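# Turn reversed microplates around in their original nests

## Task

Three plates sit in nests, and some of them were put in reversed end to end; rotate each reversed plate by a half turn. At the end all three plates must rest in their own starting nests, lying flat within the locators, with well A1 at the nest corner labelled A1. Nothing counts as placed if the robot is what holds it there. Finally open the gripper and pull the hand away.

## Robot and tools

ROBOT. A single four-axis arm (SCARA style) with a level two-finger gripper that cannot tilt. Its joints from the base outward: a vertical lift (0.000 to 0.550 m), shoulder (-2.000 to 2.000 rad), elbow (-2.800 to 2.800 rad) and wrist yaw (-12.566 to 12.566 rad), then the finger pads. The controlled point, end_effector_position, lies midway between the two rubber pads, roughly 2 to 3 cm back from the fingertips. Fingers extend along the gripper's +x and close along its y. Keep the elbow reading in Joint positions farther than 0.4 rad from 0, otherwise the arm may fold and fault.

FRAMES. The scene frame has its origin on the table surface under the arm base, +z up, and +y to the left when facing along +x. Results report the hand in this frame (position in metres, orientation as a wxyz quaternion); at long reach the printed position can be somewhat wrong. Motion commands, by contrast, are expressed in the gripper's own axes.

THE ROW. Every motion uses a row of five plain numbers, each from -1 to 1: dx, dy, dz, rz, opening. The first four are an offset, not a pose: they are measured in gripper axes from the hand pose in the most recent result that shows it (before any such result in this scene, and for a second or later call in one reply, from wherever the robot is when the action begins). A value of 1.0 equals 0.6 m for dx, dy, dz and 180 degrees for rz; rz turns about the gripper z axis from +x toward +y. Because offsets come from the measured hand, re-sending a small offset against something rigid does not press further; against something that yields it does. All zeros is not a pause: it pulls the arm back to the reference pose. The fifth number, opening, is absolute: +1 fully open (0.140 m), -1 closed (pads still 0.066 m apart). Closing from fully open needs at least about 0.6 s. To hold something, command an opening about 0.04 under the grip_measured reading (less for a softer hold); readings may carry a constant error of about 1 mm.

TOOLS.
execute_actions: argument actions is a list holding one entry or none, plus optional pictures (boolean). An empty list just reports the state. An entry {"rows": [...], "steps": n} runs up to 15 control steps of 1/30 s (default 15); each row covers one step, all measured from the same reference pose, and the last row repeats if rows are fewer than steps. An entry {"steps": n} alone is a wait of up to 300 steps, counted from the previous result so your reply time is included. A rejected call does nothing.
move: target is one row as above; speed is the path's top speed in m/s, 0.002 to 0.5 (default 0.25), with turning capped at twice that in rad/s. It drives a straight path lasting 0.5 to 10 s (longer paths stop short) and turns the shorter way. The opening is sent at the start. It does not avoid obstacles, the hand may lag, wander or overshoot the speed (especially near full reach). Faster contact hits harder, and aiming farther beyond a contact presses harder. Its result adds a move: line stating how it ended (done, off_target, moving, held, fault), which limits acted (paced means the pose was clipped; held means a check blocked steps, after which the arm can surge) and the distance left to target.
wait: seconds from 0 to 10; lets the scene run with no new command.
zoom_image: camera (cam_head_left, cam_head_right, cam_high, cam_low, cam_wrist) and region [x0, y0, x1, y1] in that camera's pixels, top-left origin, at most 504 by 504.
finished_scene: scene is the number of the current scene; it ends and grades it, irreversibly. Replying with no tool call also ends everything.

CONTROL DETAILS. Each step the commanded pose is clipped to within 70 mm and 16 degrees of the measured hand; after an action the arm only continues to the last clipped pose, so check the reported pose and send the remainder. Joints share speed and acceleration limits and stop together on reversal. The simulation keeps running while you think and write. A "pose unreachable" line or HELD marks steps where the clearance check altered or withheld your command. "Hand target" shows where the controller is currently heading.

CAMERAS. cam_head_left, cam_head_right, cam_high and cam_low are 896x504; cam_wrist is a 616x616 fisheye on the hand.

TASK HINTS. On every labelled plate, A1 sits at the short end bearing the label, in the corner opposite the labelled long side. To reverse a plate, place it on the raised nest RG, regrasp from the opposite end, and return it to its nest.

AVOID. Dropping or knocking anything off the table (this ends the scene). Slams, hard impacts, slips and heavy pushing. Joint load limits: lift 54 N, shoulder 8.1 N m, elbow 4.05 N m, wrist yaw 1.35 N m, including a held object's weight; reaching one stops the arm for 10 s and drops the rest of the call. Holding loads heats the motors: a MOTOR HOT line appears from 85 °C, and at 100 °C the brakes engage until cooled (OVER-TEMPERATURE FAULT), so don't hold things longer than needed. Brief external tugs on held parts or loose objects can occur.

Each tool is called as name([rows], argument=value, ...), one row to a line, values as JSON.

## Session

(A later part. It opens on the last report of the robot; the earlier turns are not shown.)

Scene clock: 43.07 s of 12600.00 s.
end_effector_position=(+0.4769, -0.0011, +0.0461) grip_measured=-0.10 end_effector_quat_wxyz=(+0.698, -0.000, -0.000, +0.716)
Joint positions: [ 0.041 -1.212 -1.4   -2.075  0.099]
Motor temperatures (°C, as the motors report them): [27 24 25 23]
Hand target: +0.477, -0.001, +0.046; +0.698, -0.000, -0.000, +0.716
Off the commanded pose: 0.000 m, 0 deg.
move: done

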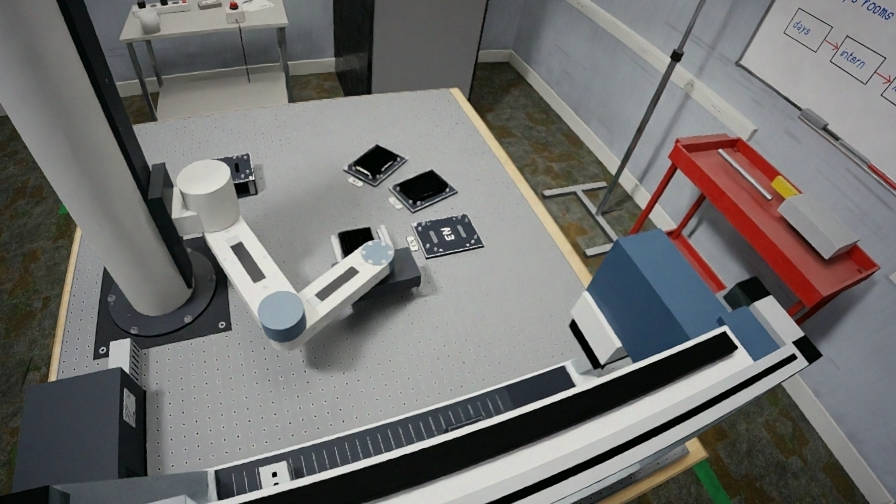

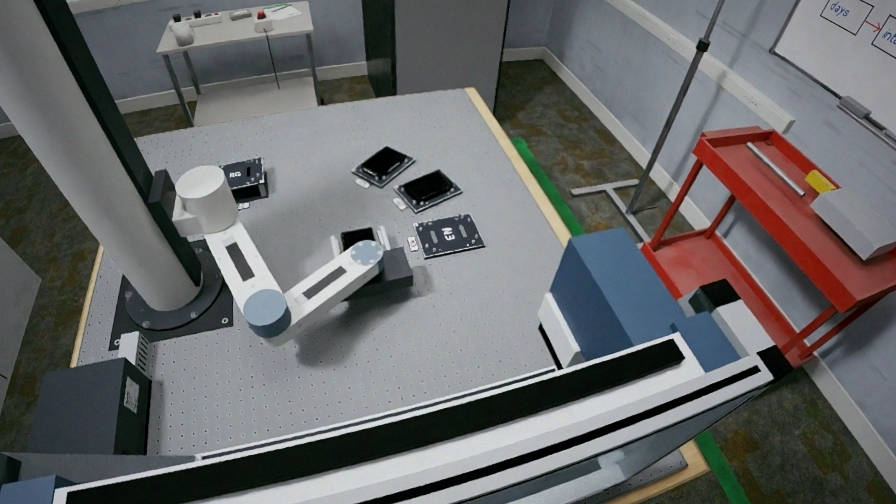

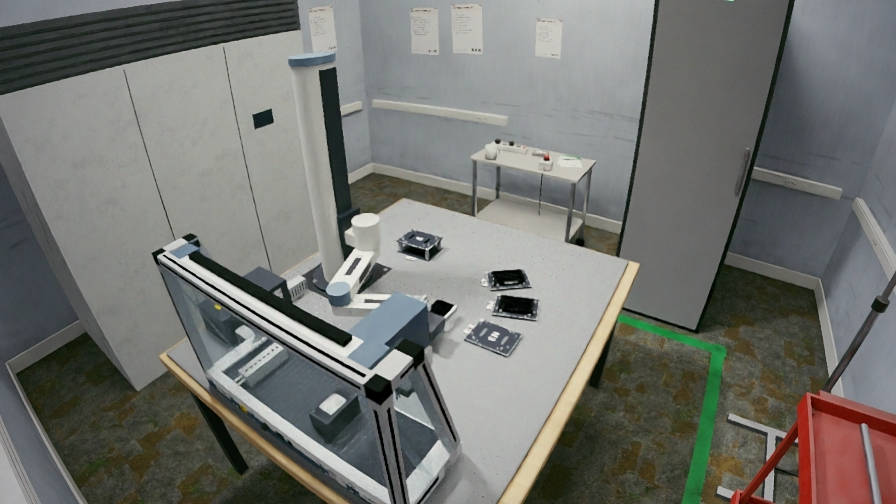

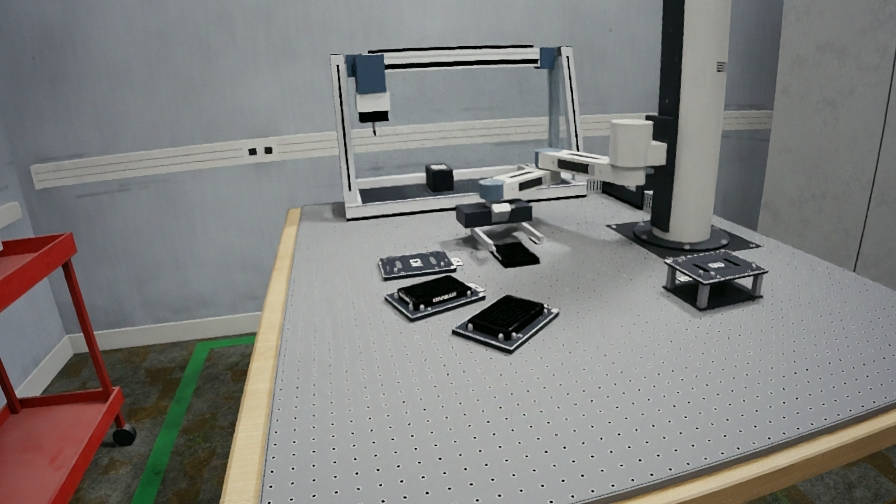

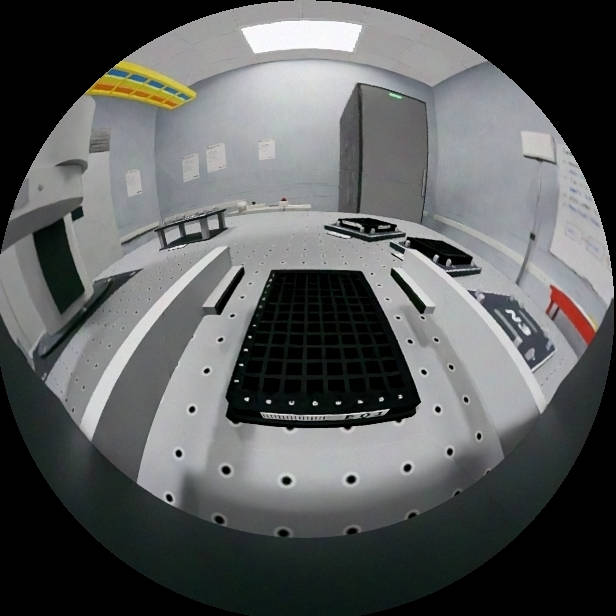

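execute_actions([
  {"rows":[[0.0053,0,-0.005,-0.005,-0.15],[0.0053,0,-0.01,-0.005,-0.2],[0.0053,0,-0.016,-0.005,-0.25],[0.0053,0,-0.022,-0.005,-0.3],[0.0053,0,-0.028,-0.005,-0.3],[0.0053,0,-0.034,-0.005,-0.3],[0.0053,0,-0.038,-0.005,-0.3],[0.0053,0,-0.04,-0.005,-0.3]],"steps":13},
], pictures=false)

execute_actions([
  {"rows":[[0,0,0,0,-0.36],[0,0,0,0,-0.41],[0,0,0,0,-0.45],[0,0,0,0,-0.48],[0,0,0,0,-0.50],[0,0,0,0,-0.52],[0,0,0,0,-0.54],[0,0,0,0,-0.55],[0,0,0,0,-0.56],[0,0,0,0,-0.57],[0,0,0,0,-0.585],[0,0,0,0,-0.6],[0,0,0,0,-0.62]]},
], pictures=false)

execute_actions([
  {"rows":[[0,0,0,0,-0.62],[0,0,0.003,0,-0.62],[0,0,0.008,0,-0.62],[0,0,0.015,0,-0.62],[0,0,0.023,0,-0.62],[0,0,0.031,0,-0.62],[0,0,0.039,0,-0.62],[0,0,0.047,0,-0.62],[0,0,0.055,0,-0.62],[0,0,0.06,0,-0.62]],"steps":15},
], pictures=false)

move(target=[-0.0257,-0.3898,0,-0.5,-0.62], speed=0.5)

zoom_image(camera="cam_wrist", region=[260, 370, 380, 450])

Scene clock: 54.07 s of 12600.00 s.
end_effector_position=(+0.4768, +0.0021, +0.0221) grip_measured=-0.30 end_effector_quat_wxyz=(+0.704, -0.000, -0.000, +0.711)
Joint positions: [ 0.017 -1.213 -1.383 -2.106  0.092]
Motor temperatures (°C, as the motors report them): [27 24 25 23]
Hand target: +0.477, +0.002, +0.022; +0.704, -0.000, -0.000, +0.710
Off the commanded pose: 0.000 m, 0 deg.
Steps of this call (steps 1 to 90: nothing new was sent; then 7.57 s passed at rest; steps 91 to 103: all 13 steps of this action). Readings (end_effector_position):
91: (+0.4769, -0.0011, +0.0461)
92: (+0.4771, +0.0001, +0.0451)
94: (+0.4767, +0.0022, +0.0391)
98: (+0.4768, +0.0021, +0.0255)
103: the state above

Scene clock: 54.57 s of 12600.00 s.
end_effector_position=(+0.4768, +0.0021, +0.0221) grip_measured=-0.57 end_effector_quat_wxyz=(+0.704, -0.000, -0.000, +0.711)
Joint positions: [ 0.017 -1.213 -1.383 -2.106  0.082]
Motor temperatures (°C, as the motors report them): [27 24 25 23]
Hand target: +0.477, +0.002, +0.022; +0.704, -0.000, -0.000, +0.711
Off the commanded pose: 0.000 m, 0 deg.
Steps of this call (steps 1 to 15: all 15 steps of this action). Readings (end_effector_position):
1: (+0.4768, +0.0021, +0.0221)
2: (+0.4768, +0.0021, +0.0221)
4: (+0.4768, +0.0021, +0.0221)
8: (+0.4768, +0.0021, +0.0221)
15: the state above

Scene clock: 55.07 s of 12600.00 s.
end_effector_position=(+0.4768, +0.0021, +0.0582) grip_measured=-0.57 end_effector_quat_wxyz=(+0.704, -0.000, -0.000, +0.711)
Joint positions: [ 0.053 -1.213 -1.383 -2.106  0.082]
Motor temperatures (°C, as the motors report them): [27 24 25 23]
Hand target: +0.477, +0.002, +0.058; +0.704, -0.000, -0.000, +0.711
Off the commanded pose: 0.000 m, 0 deg.
Steps of this call (steps 1 to 15: all 15 steps of this action). Readings (end_effector_position):
1: (+0.4768, +0.0021, +0.0221)
2: (+0.4768, +0.0021, +0.0221)
4: (+0.4768, +0.0021, +0.0254)
8: (+0.4768, +0.0021, +0.0406)
15: the state above

Scene clock: 57.37 s of 12600.00 s.
end_effector_position=(+0.7107, -0.0108, +0.0581) grip_measured=-0.57 end_effector_quat_wxyz=(+1.000, -0.000, -0.000, +0.005)
Joint positions: [ 0.053 -0.673 -1.726 -3.874  0.082]
Motor temperatures (°C, as the motors report them): [27 24 25 23]
Hand target: +0.711, -0.011, +0.058; +1.000, -0.000, -0.000, +0.005
Off the commanded pose: 0.000 m, 0 deg.
move: done

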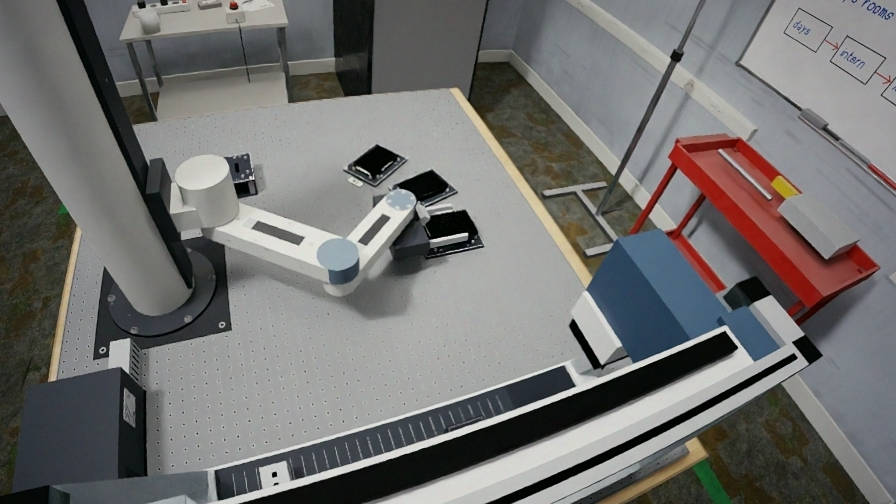

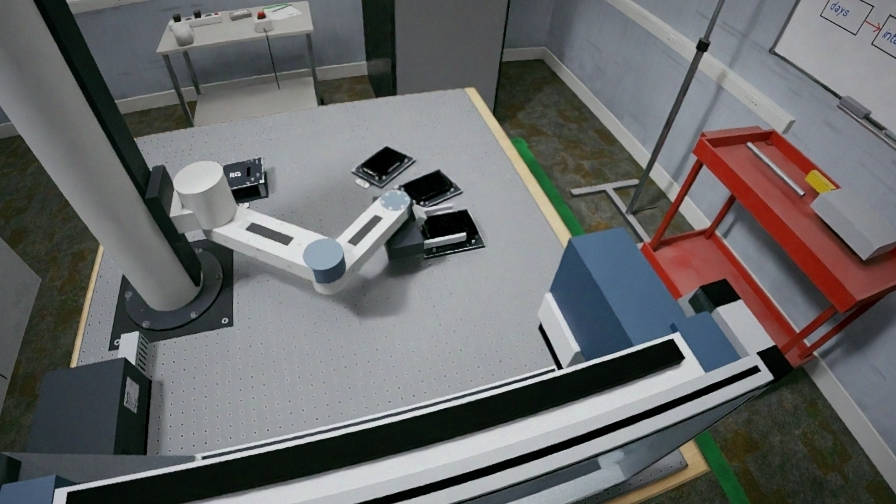

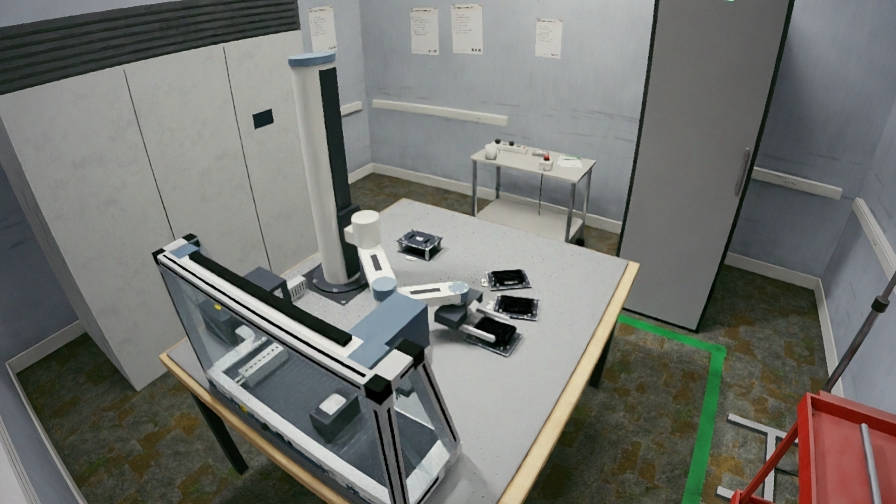

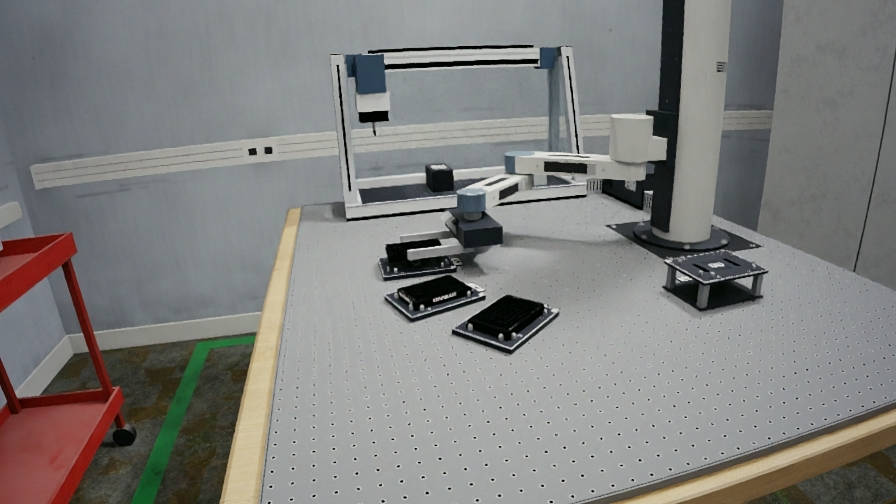

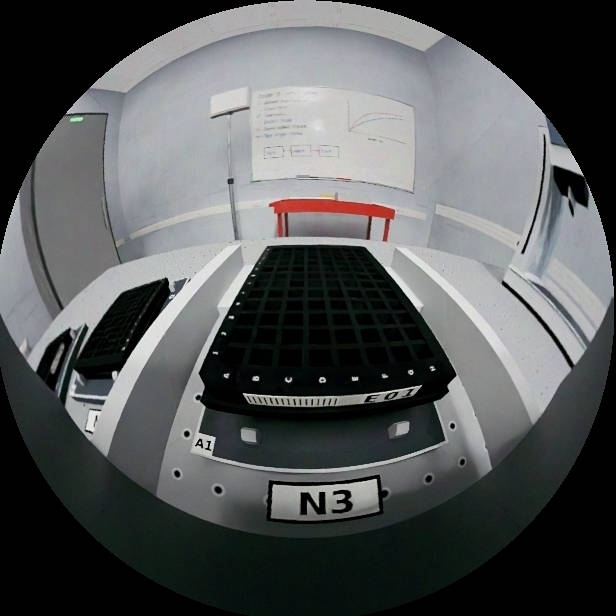

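Region (260, 370, 380, 450) of cam_wrist's 616x616 image, scaled by 4.200, with more detail than that image has.

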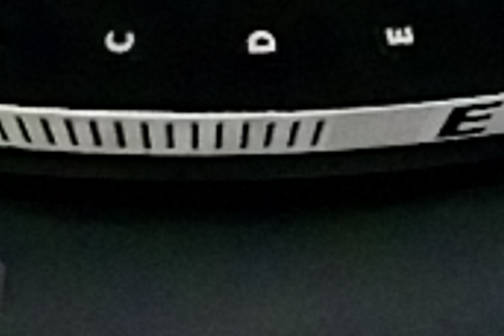

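move(target=[0.0005,-0.0002,-0.04,0,-0.62], speed=0.02)

Scene clock: 60.30 s of 12600.00 s.
end_effector_position=(+0.7110, -0.0111, +0.0341) grip_measured=-0.57 end_effector_quat_wxyz=(+1.000, -0.000, -0.000, +0.005)
Joint positions: [ 0.029 -0.673 -1.727 -3.873  0.082]
Motor temperatures (°C, as the motors report them): [27 24 25 23]
Hand target: +0.711, -0.011, +0.034; +1.000, -0.000, -0.000, +0.005
Off the commanded pose: 0.000 m, 0 deg.
move: done

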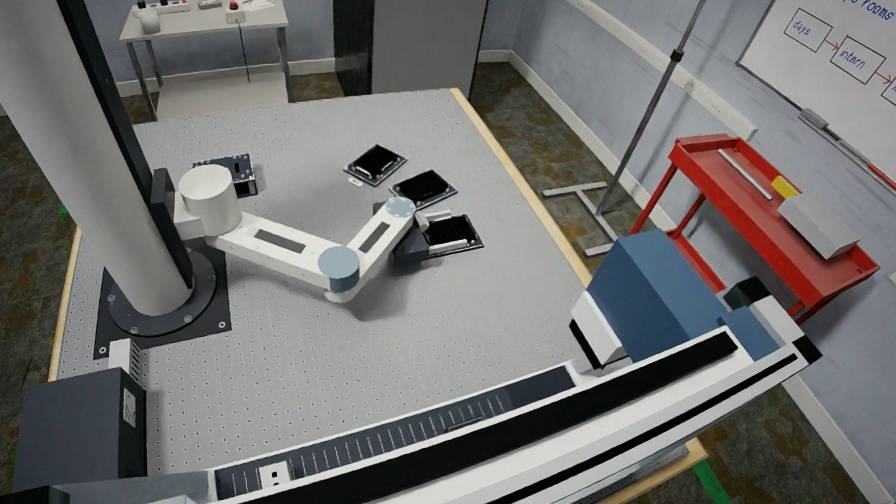

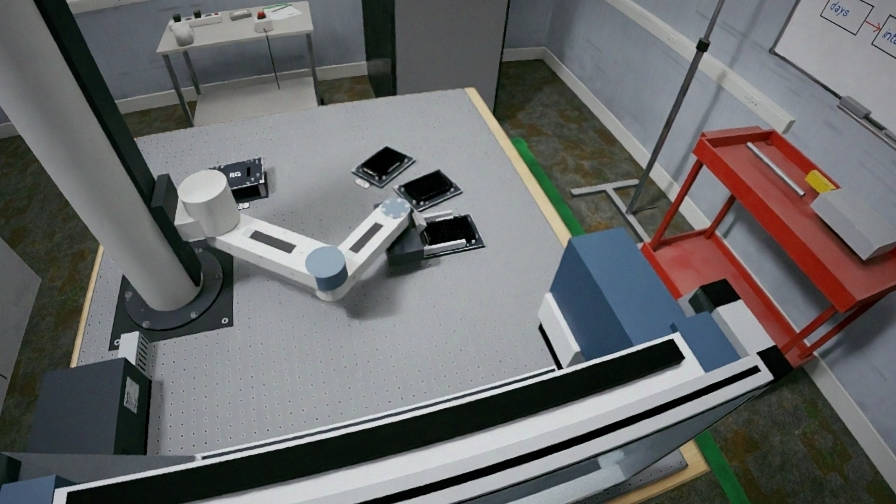

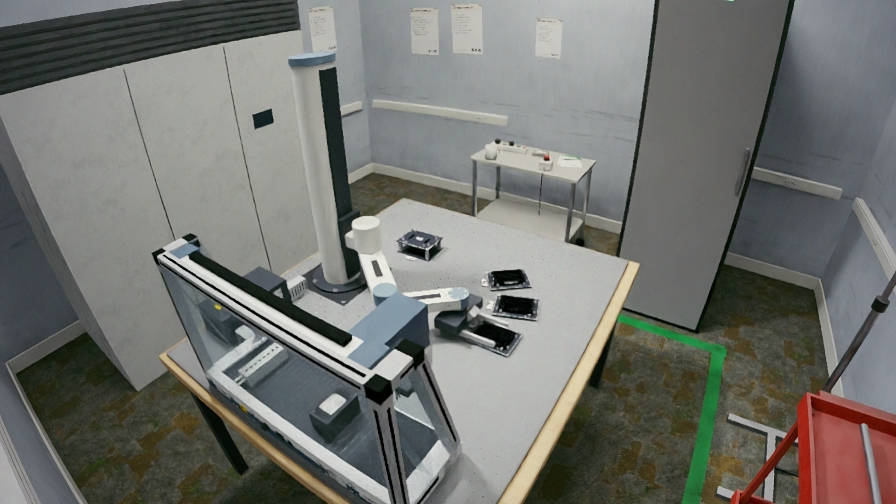

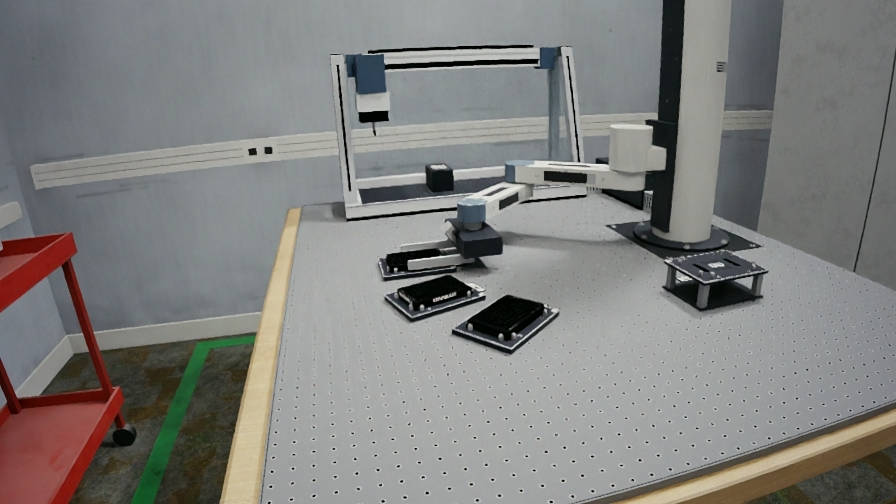

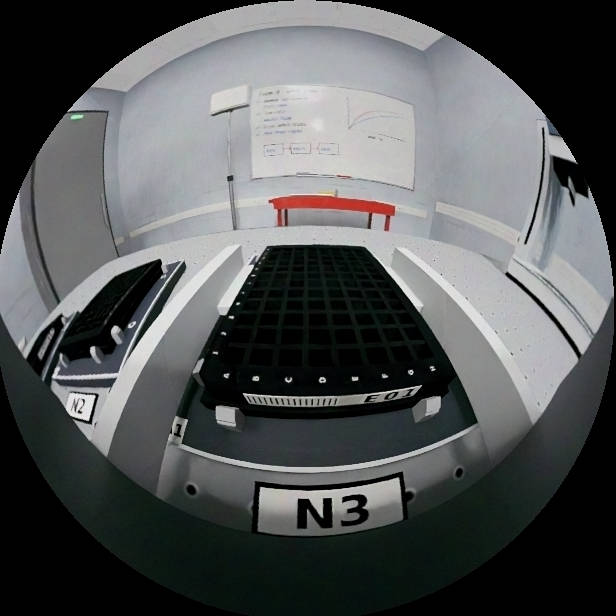

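execute_actions([
  {"rows":[[0,0,0,0,-0.2],[0,0,0,0,-0.2],[0,0,0,0,-0.2],[0,0,0,0,-0.2],[0,0,0,0,-0.1],[0,0,0,0,-0.1],[0,0,0.01,0,-0.1],[0,0,0.02,0,-0.1],[0,0,0.03,0,-0.1],[0,0,0.04,0,-0.1]],"steps":15},
])

zoom_image(camera="cam_wrist", region=[150, 220, 490, 500])

move(target=[-0.005,0.308,0,0.103,-0.1], speed=0.4)

zoom_image(camera="cam_wrist", region=[150, 220, 490, 500])

Scene clock: 64.97 s of 12600.00 s.
end_effector_position=(+0.7110, -0.0111, +0.0583) grip_measured=-0.10 end_effector_quat_wxyz=(+1.000, -0.000, -0.000, +0.005)
Joint positions: [ 0.053 -0.673 -1.728 -3.873  0.099]
Motor temperatures (°C, as the motors report them): [27 24 25 23]
Hand target: +0.711, -0.011, +0.058; +1.000, -0.000, -0.000, +0.005
Off the commanded pose: 0.000 m, 0 deg.
Steps of this call (steps 1 to 90: nothing new was sent; then 1.17 s passed at rest; steps 91 to 105: all 15 steps of this action). Readings (end_effector_position):
91: (+0.7110, -0.0111, +0.0341)
92: (+0.7110, -0.0111, +0.0341)
94: (+0.7110, -0.0111, +0.0341)
98: (+0.7110, -0.0111, +0.0352)
105: the state above

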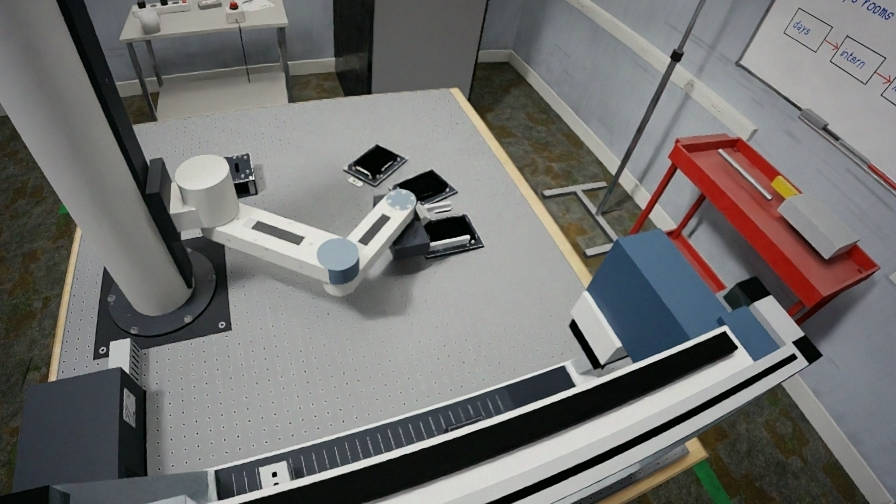

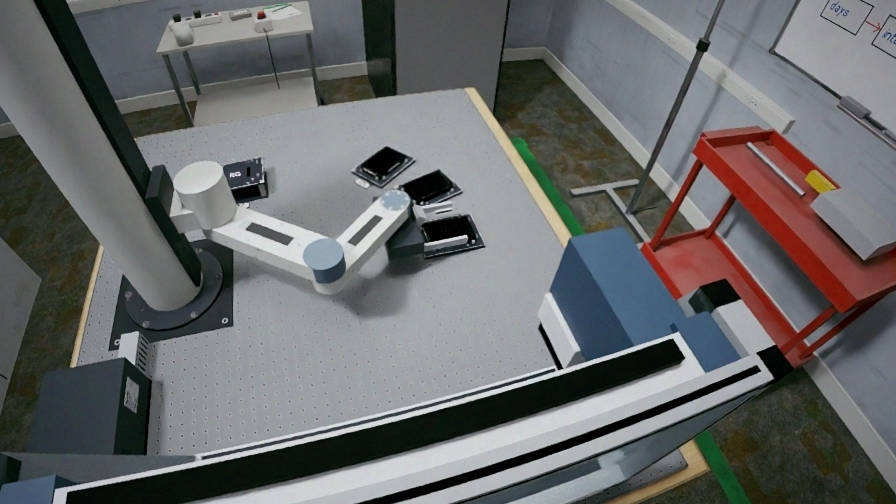

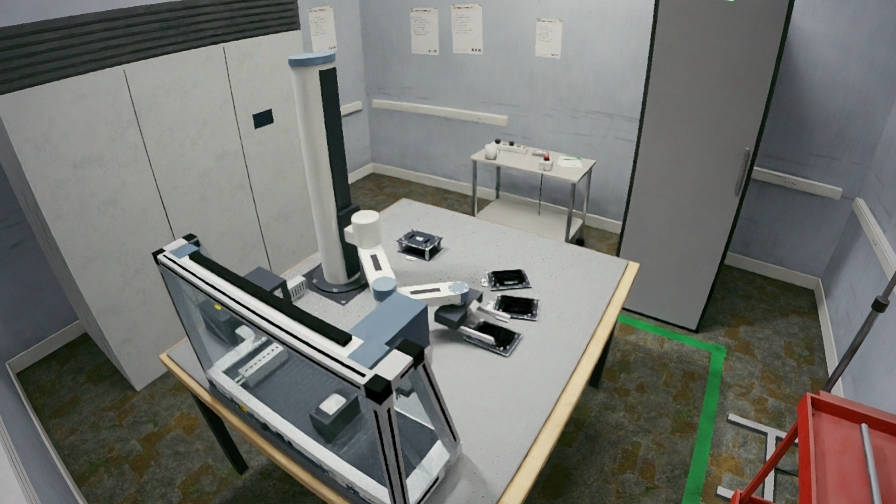

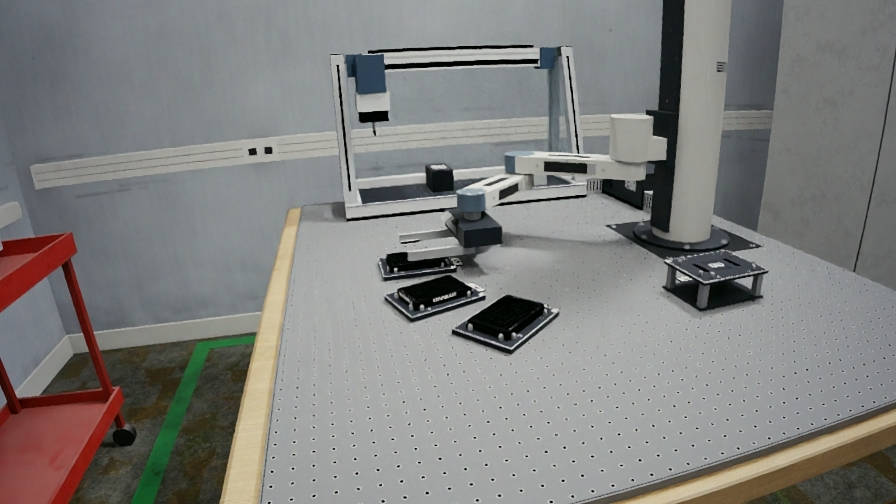

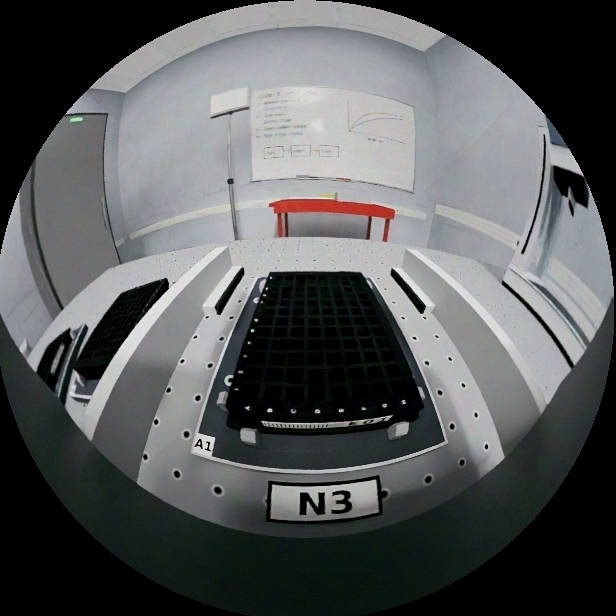

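Region (150, 220, 490, 500) of cam_wrist's 616x616 image, scaled by 1.482, with more detail than that image has; it fills the top 415 rows of this view, and the rest is white.

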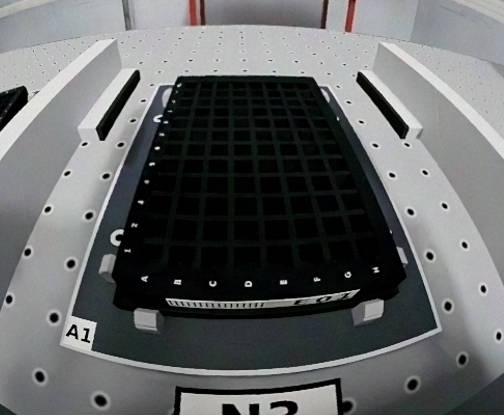

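Scene clock: 66.17 s of 12600.00 s.
end_effector_position=(+0.7061, +0.1738, +0.0581) grip_measured=-0.10 end_effector_quat_wxyz=(+0.986, -0.000, -0.000, +0.166)
Joint positions: [ 0.053 -0.269 -1.868 -3.812  0.099]
Motor temperatures (°C, as the motors report them): [27 24 25 23]
Hand target: +0.706, +0.174, +0.058; +0.986, -0.000, -0.000, +0.166
Off the commanded pose: 0.000 m, 0 deg.
move: done

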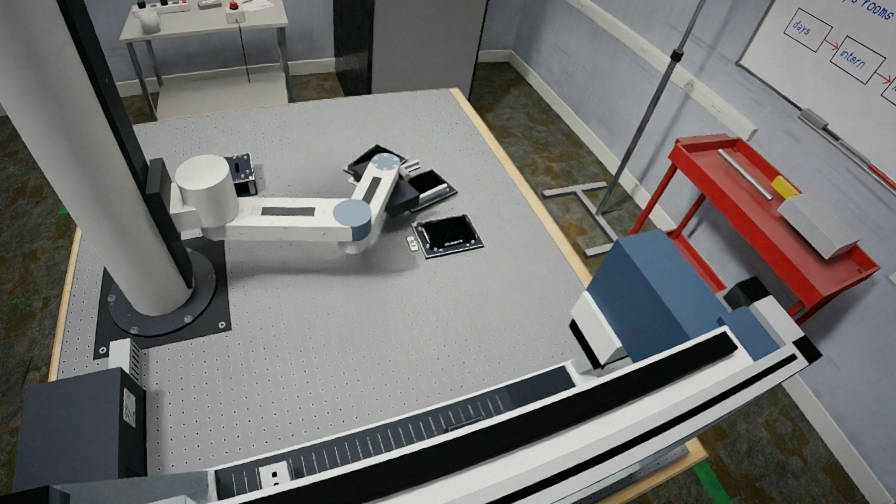

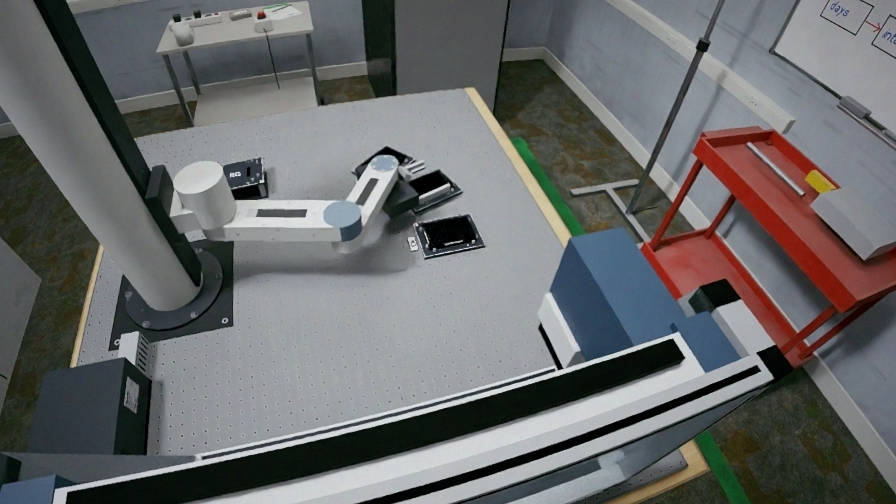

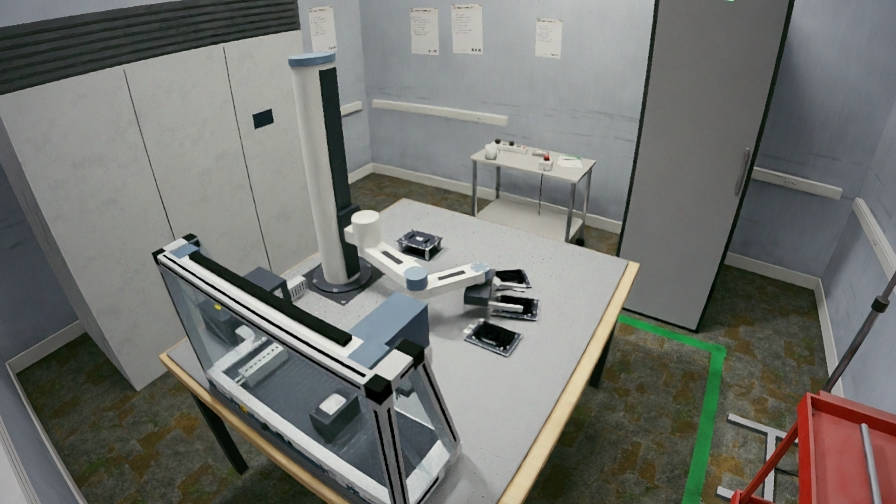

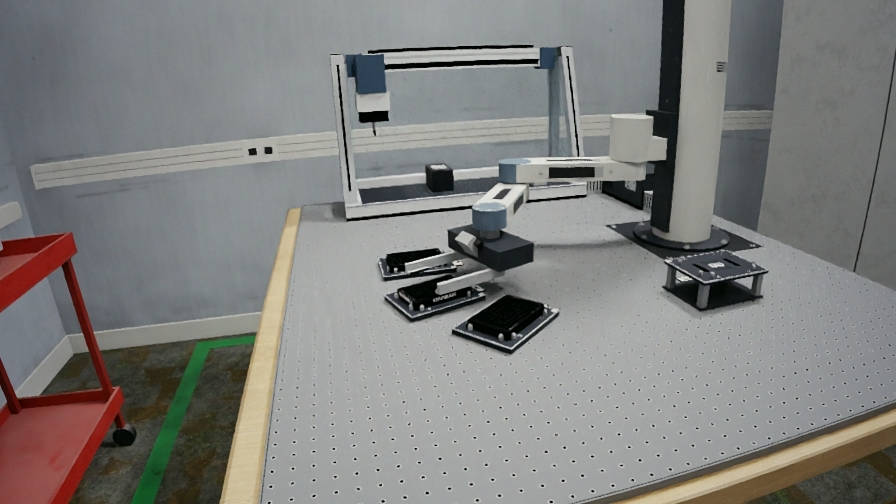

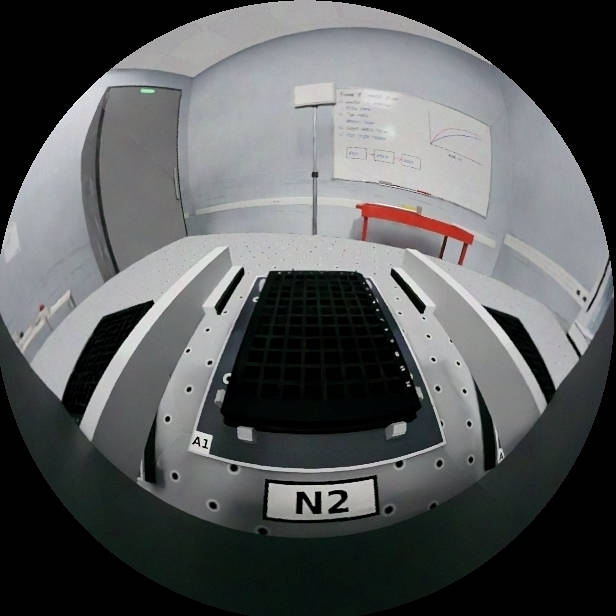

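Region (150, 220, 490, 500) of cam_wrist's 616x616 image, scaled by 1.482, with more detail than that image has; it fills the top 415 rows of this view, and the rest is white.

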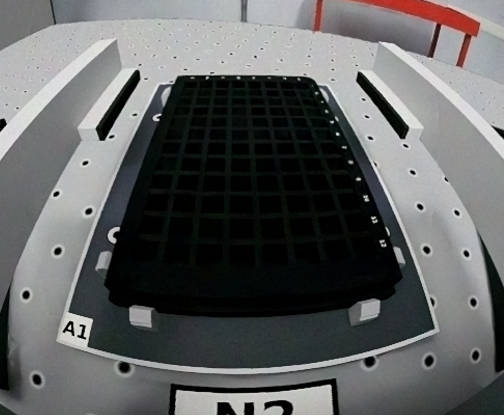

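move(target=[0.0008,0.0013,-0.04,-0.0027,-0.3], speed=0.07)

execute_actions([
  {"rows":[[0,0,0,0,-0.36],[0,0,0,0,-0.41],[0,0,0,0,-0.45],[0,0,0,0,-0.48],[0,0,0,0,-0.50],[0,0,0,0,-0.52],[0,0,0,0,-0.54],[0,0,0,0,-0.55],[0,0,0,0,-0.56],[0,0,0,0,-0.57],[0,0,0,0,-0.585],[0,0,0,0,-0.6],[0,0,0,0,-0.62]]},
], pictures=false)

Scene clock: 70.33 s of 12600.00 s.
end_effector_position=(+0.7063, +0.1747, +0.0341) grip_measured=-0.30 end_effector_quat_wxyz=(+0.987, -0.000, -0.000, +0.162)
Joint positions: [ 0.029 -0.263 -1.871 -3.824  0.092]
Motor temperatures (°C, as the motors report them): [27 24 25 23]
Hand target: +0.706, +0.175, +0.034; +0.987, -0.000, -0.000, +0.162
Off the commanded pose: 0.000 m, 0 deg.
After step 90, 0.47 s passed at rest.
move: done

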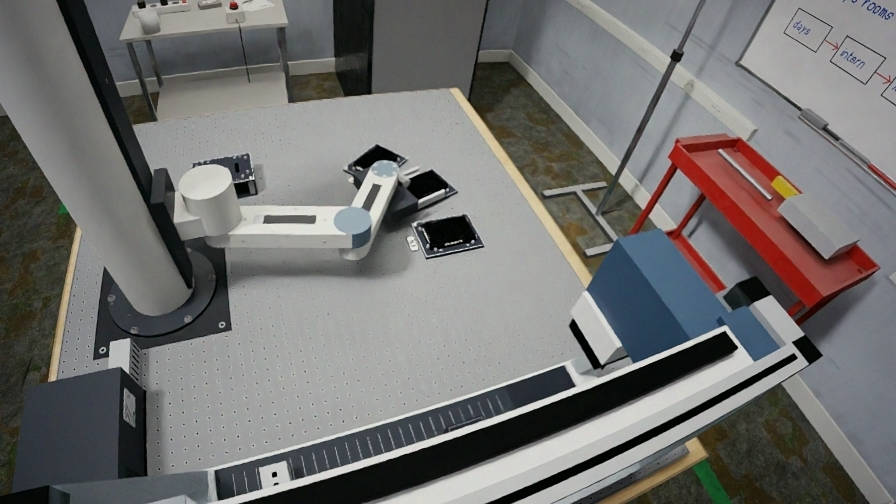

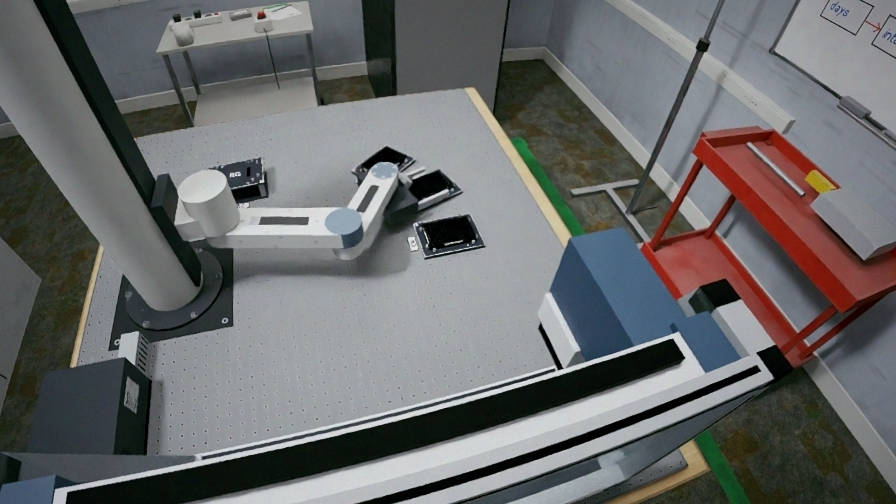

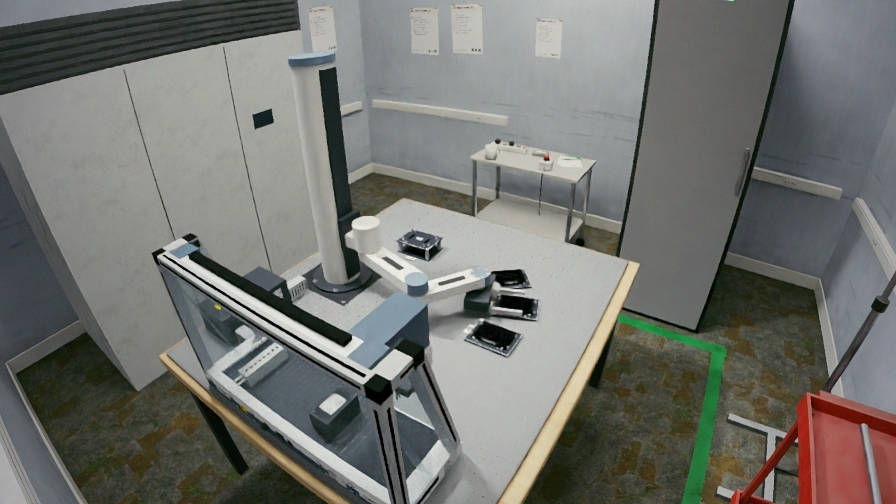

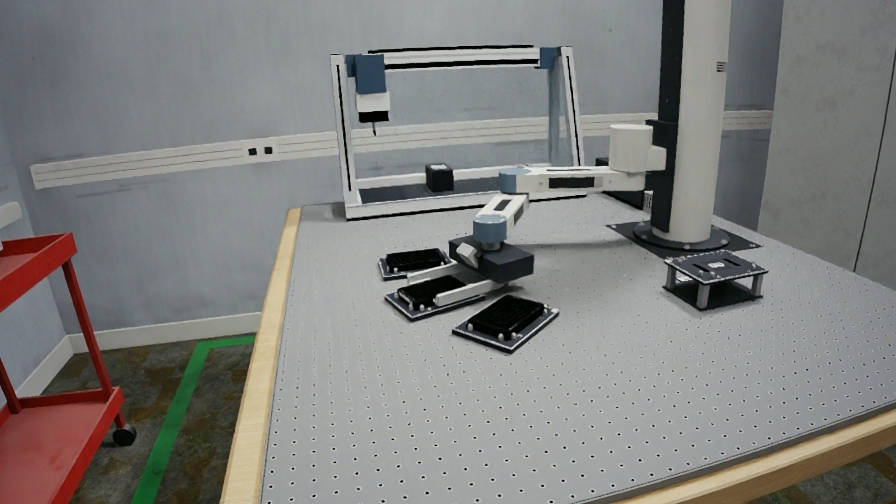

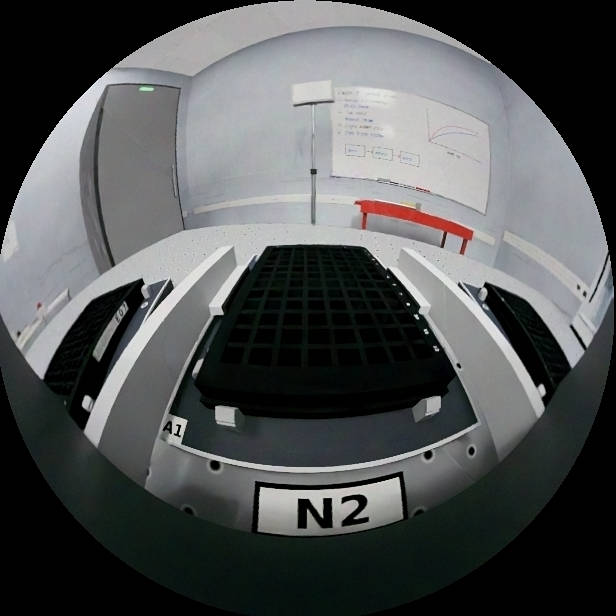

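Scene clock: 70.83 s of 12600.00 s.
end_effector_position=(+0.7063, +0.1747, +0.0341) grip_measured=-0.57 end_effector_quat_wxyz=(+0.987, -0.000, -0.000, +0.162)
Joint positions: [ 0.029 -0.263 -1.871 -3.824  0.082]
Motor temperatures (°C, as the motors report them): [27 24 25 23]
Hand target: +0.706, +0.175, +0.034; +0.987, -0.000, -0.000, +0.162
Off the commanded pose: 0.000 m, 0 deg.
Steps of this call (steps 1 to 15: all 15 steps of this action). Readings (end_effector_position):
1: (+0.7063, +0.1747, +0.0341)
2: (+0.7063, +0.1747, +0.0341)
4: (+0.7063, +0.1747, +0.0341)
8: (+0.7063, +0.1747, +0.0341)
15: the state above


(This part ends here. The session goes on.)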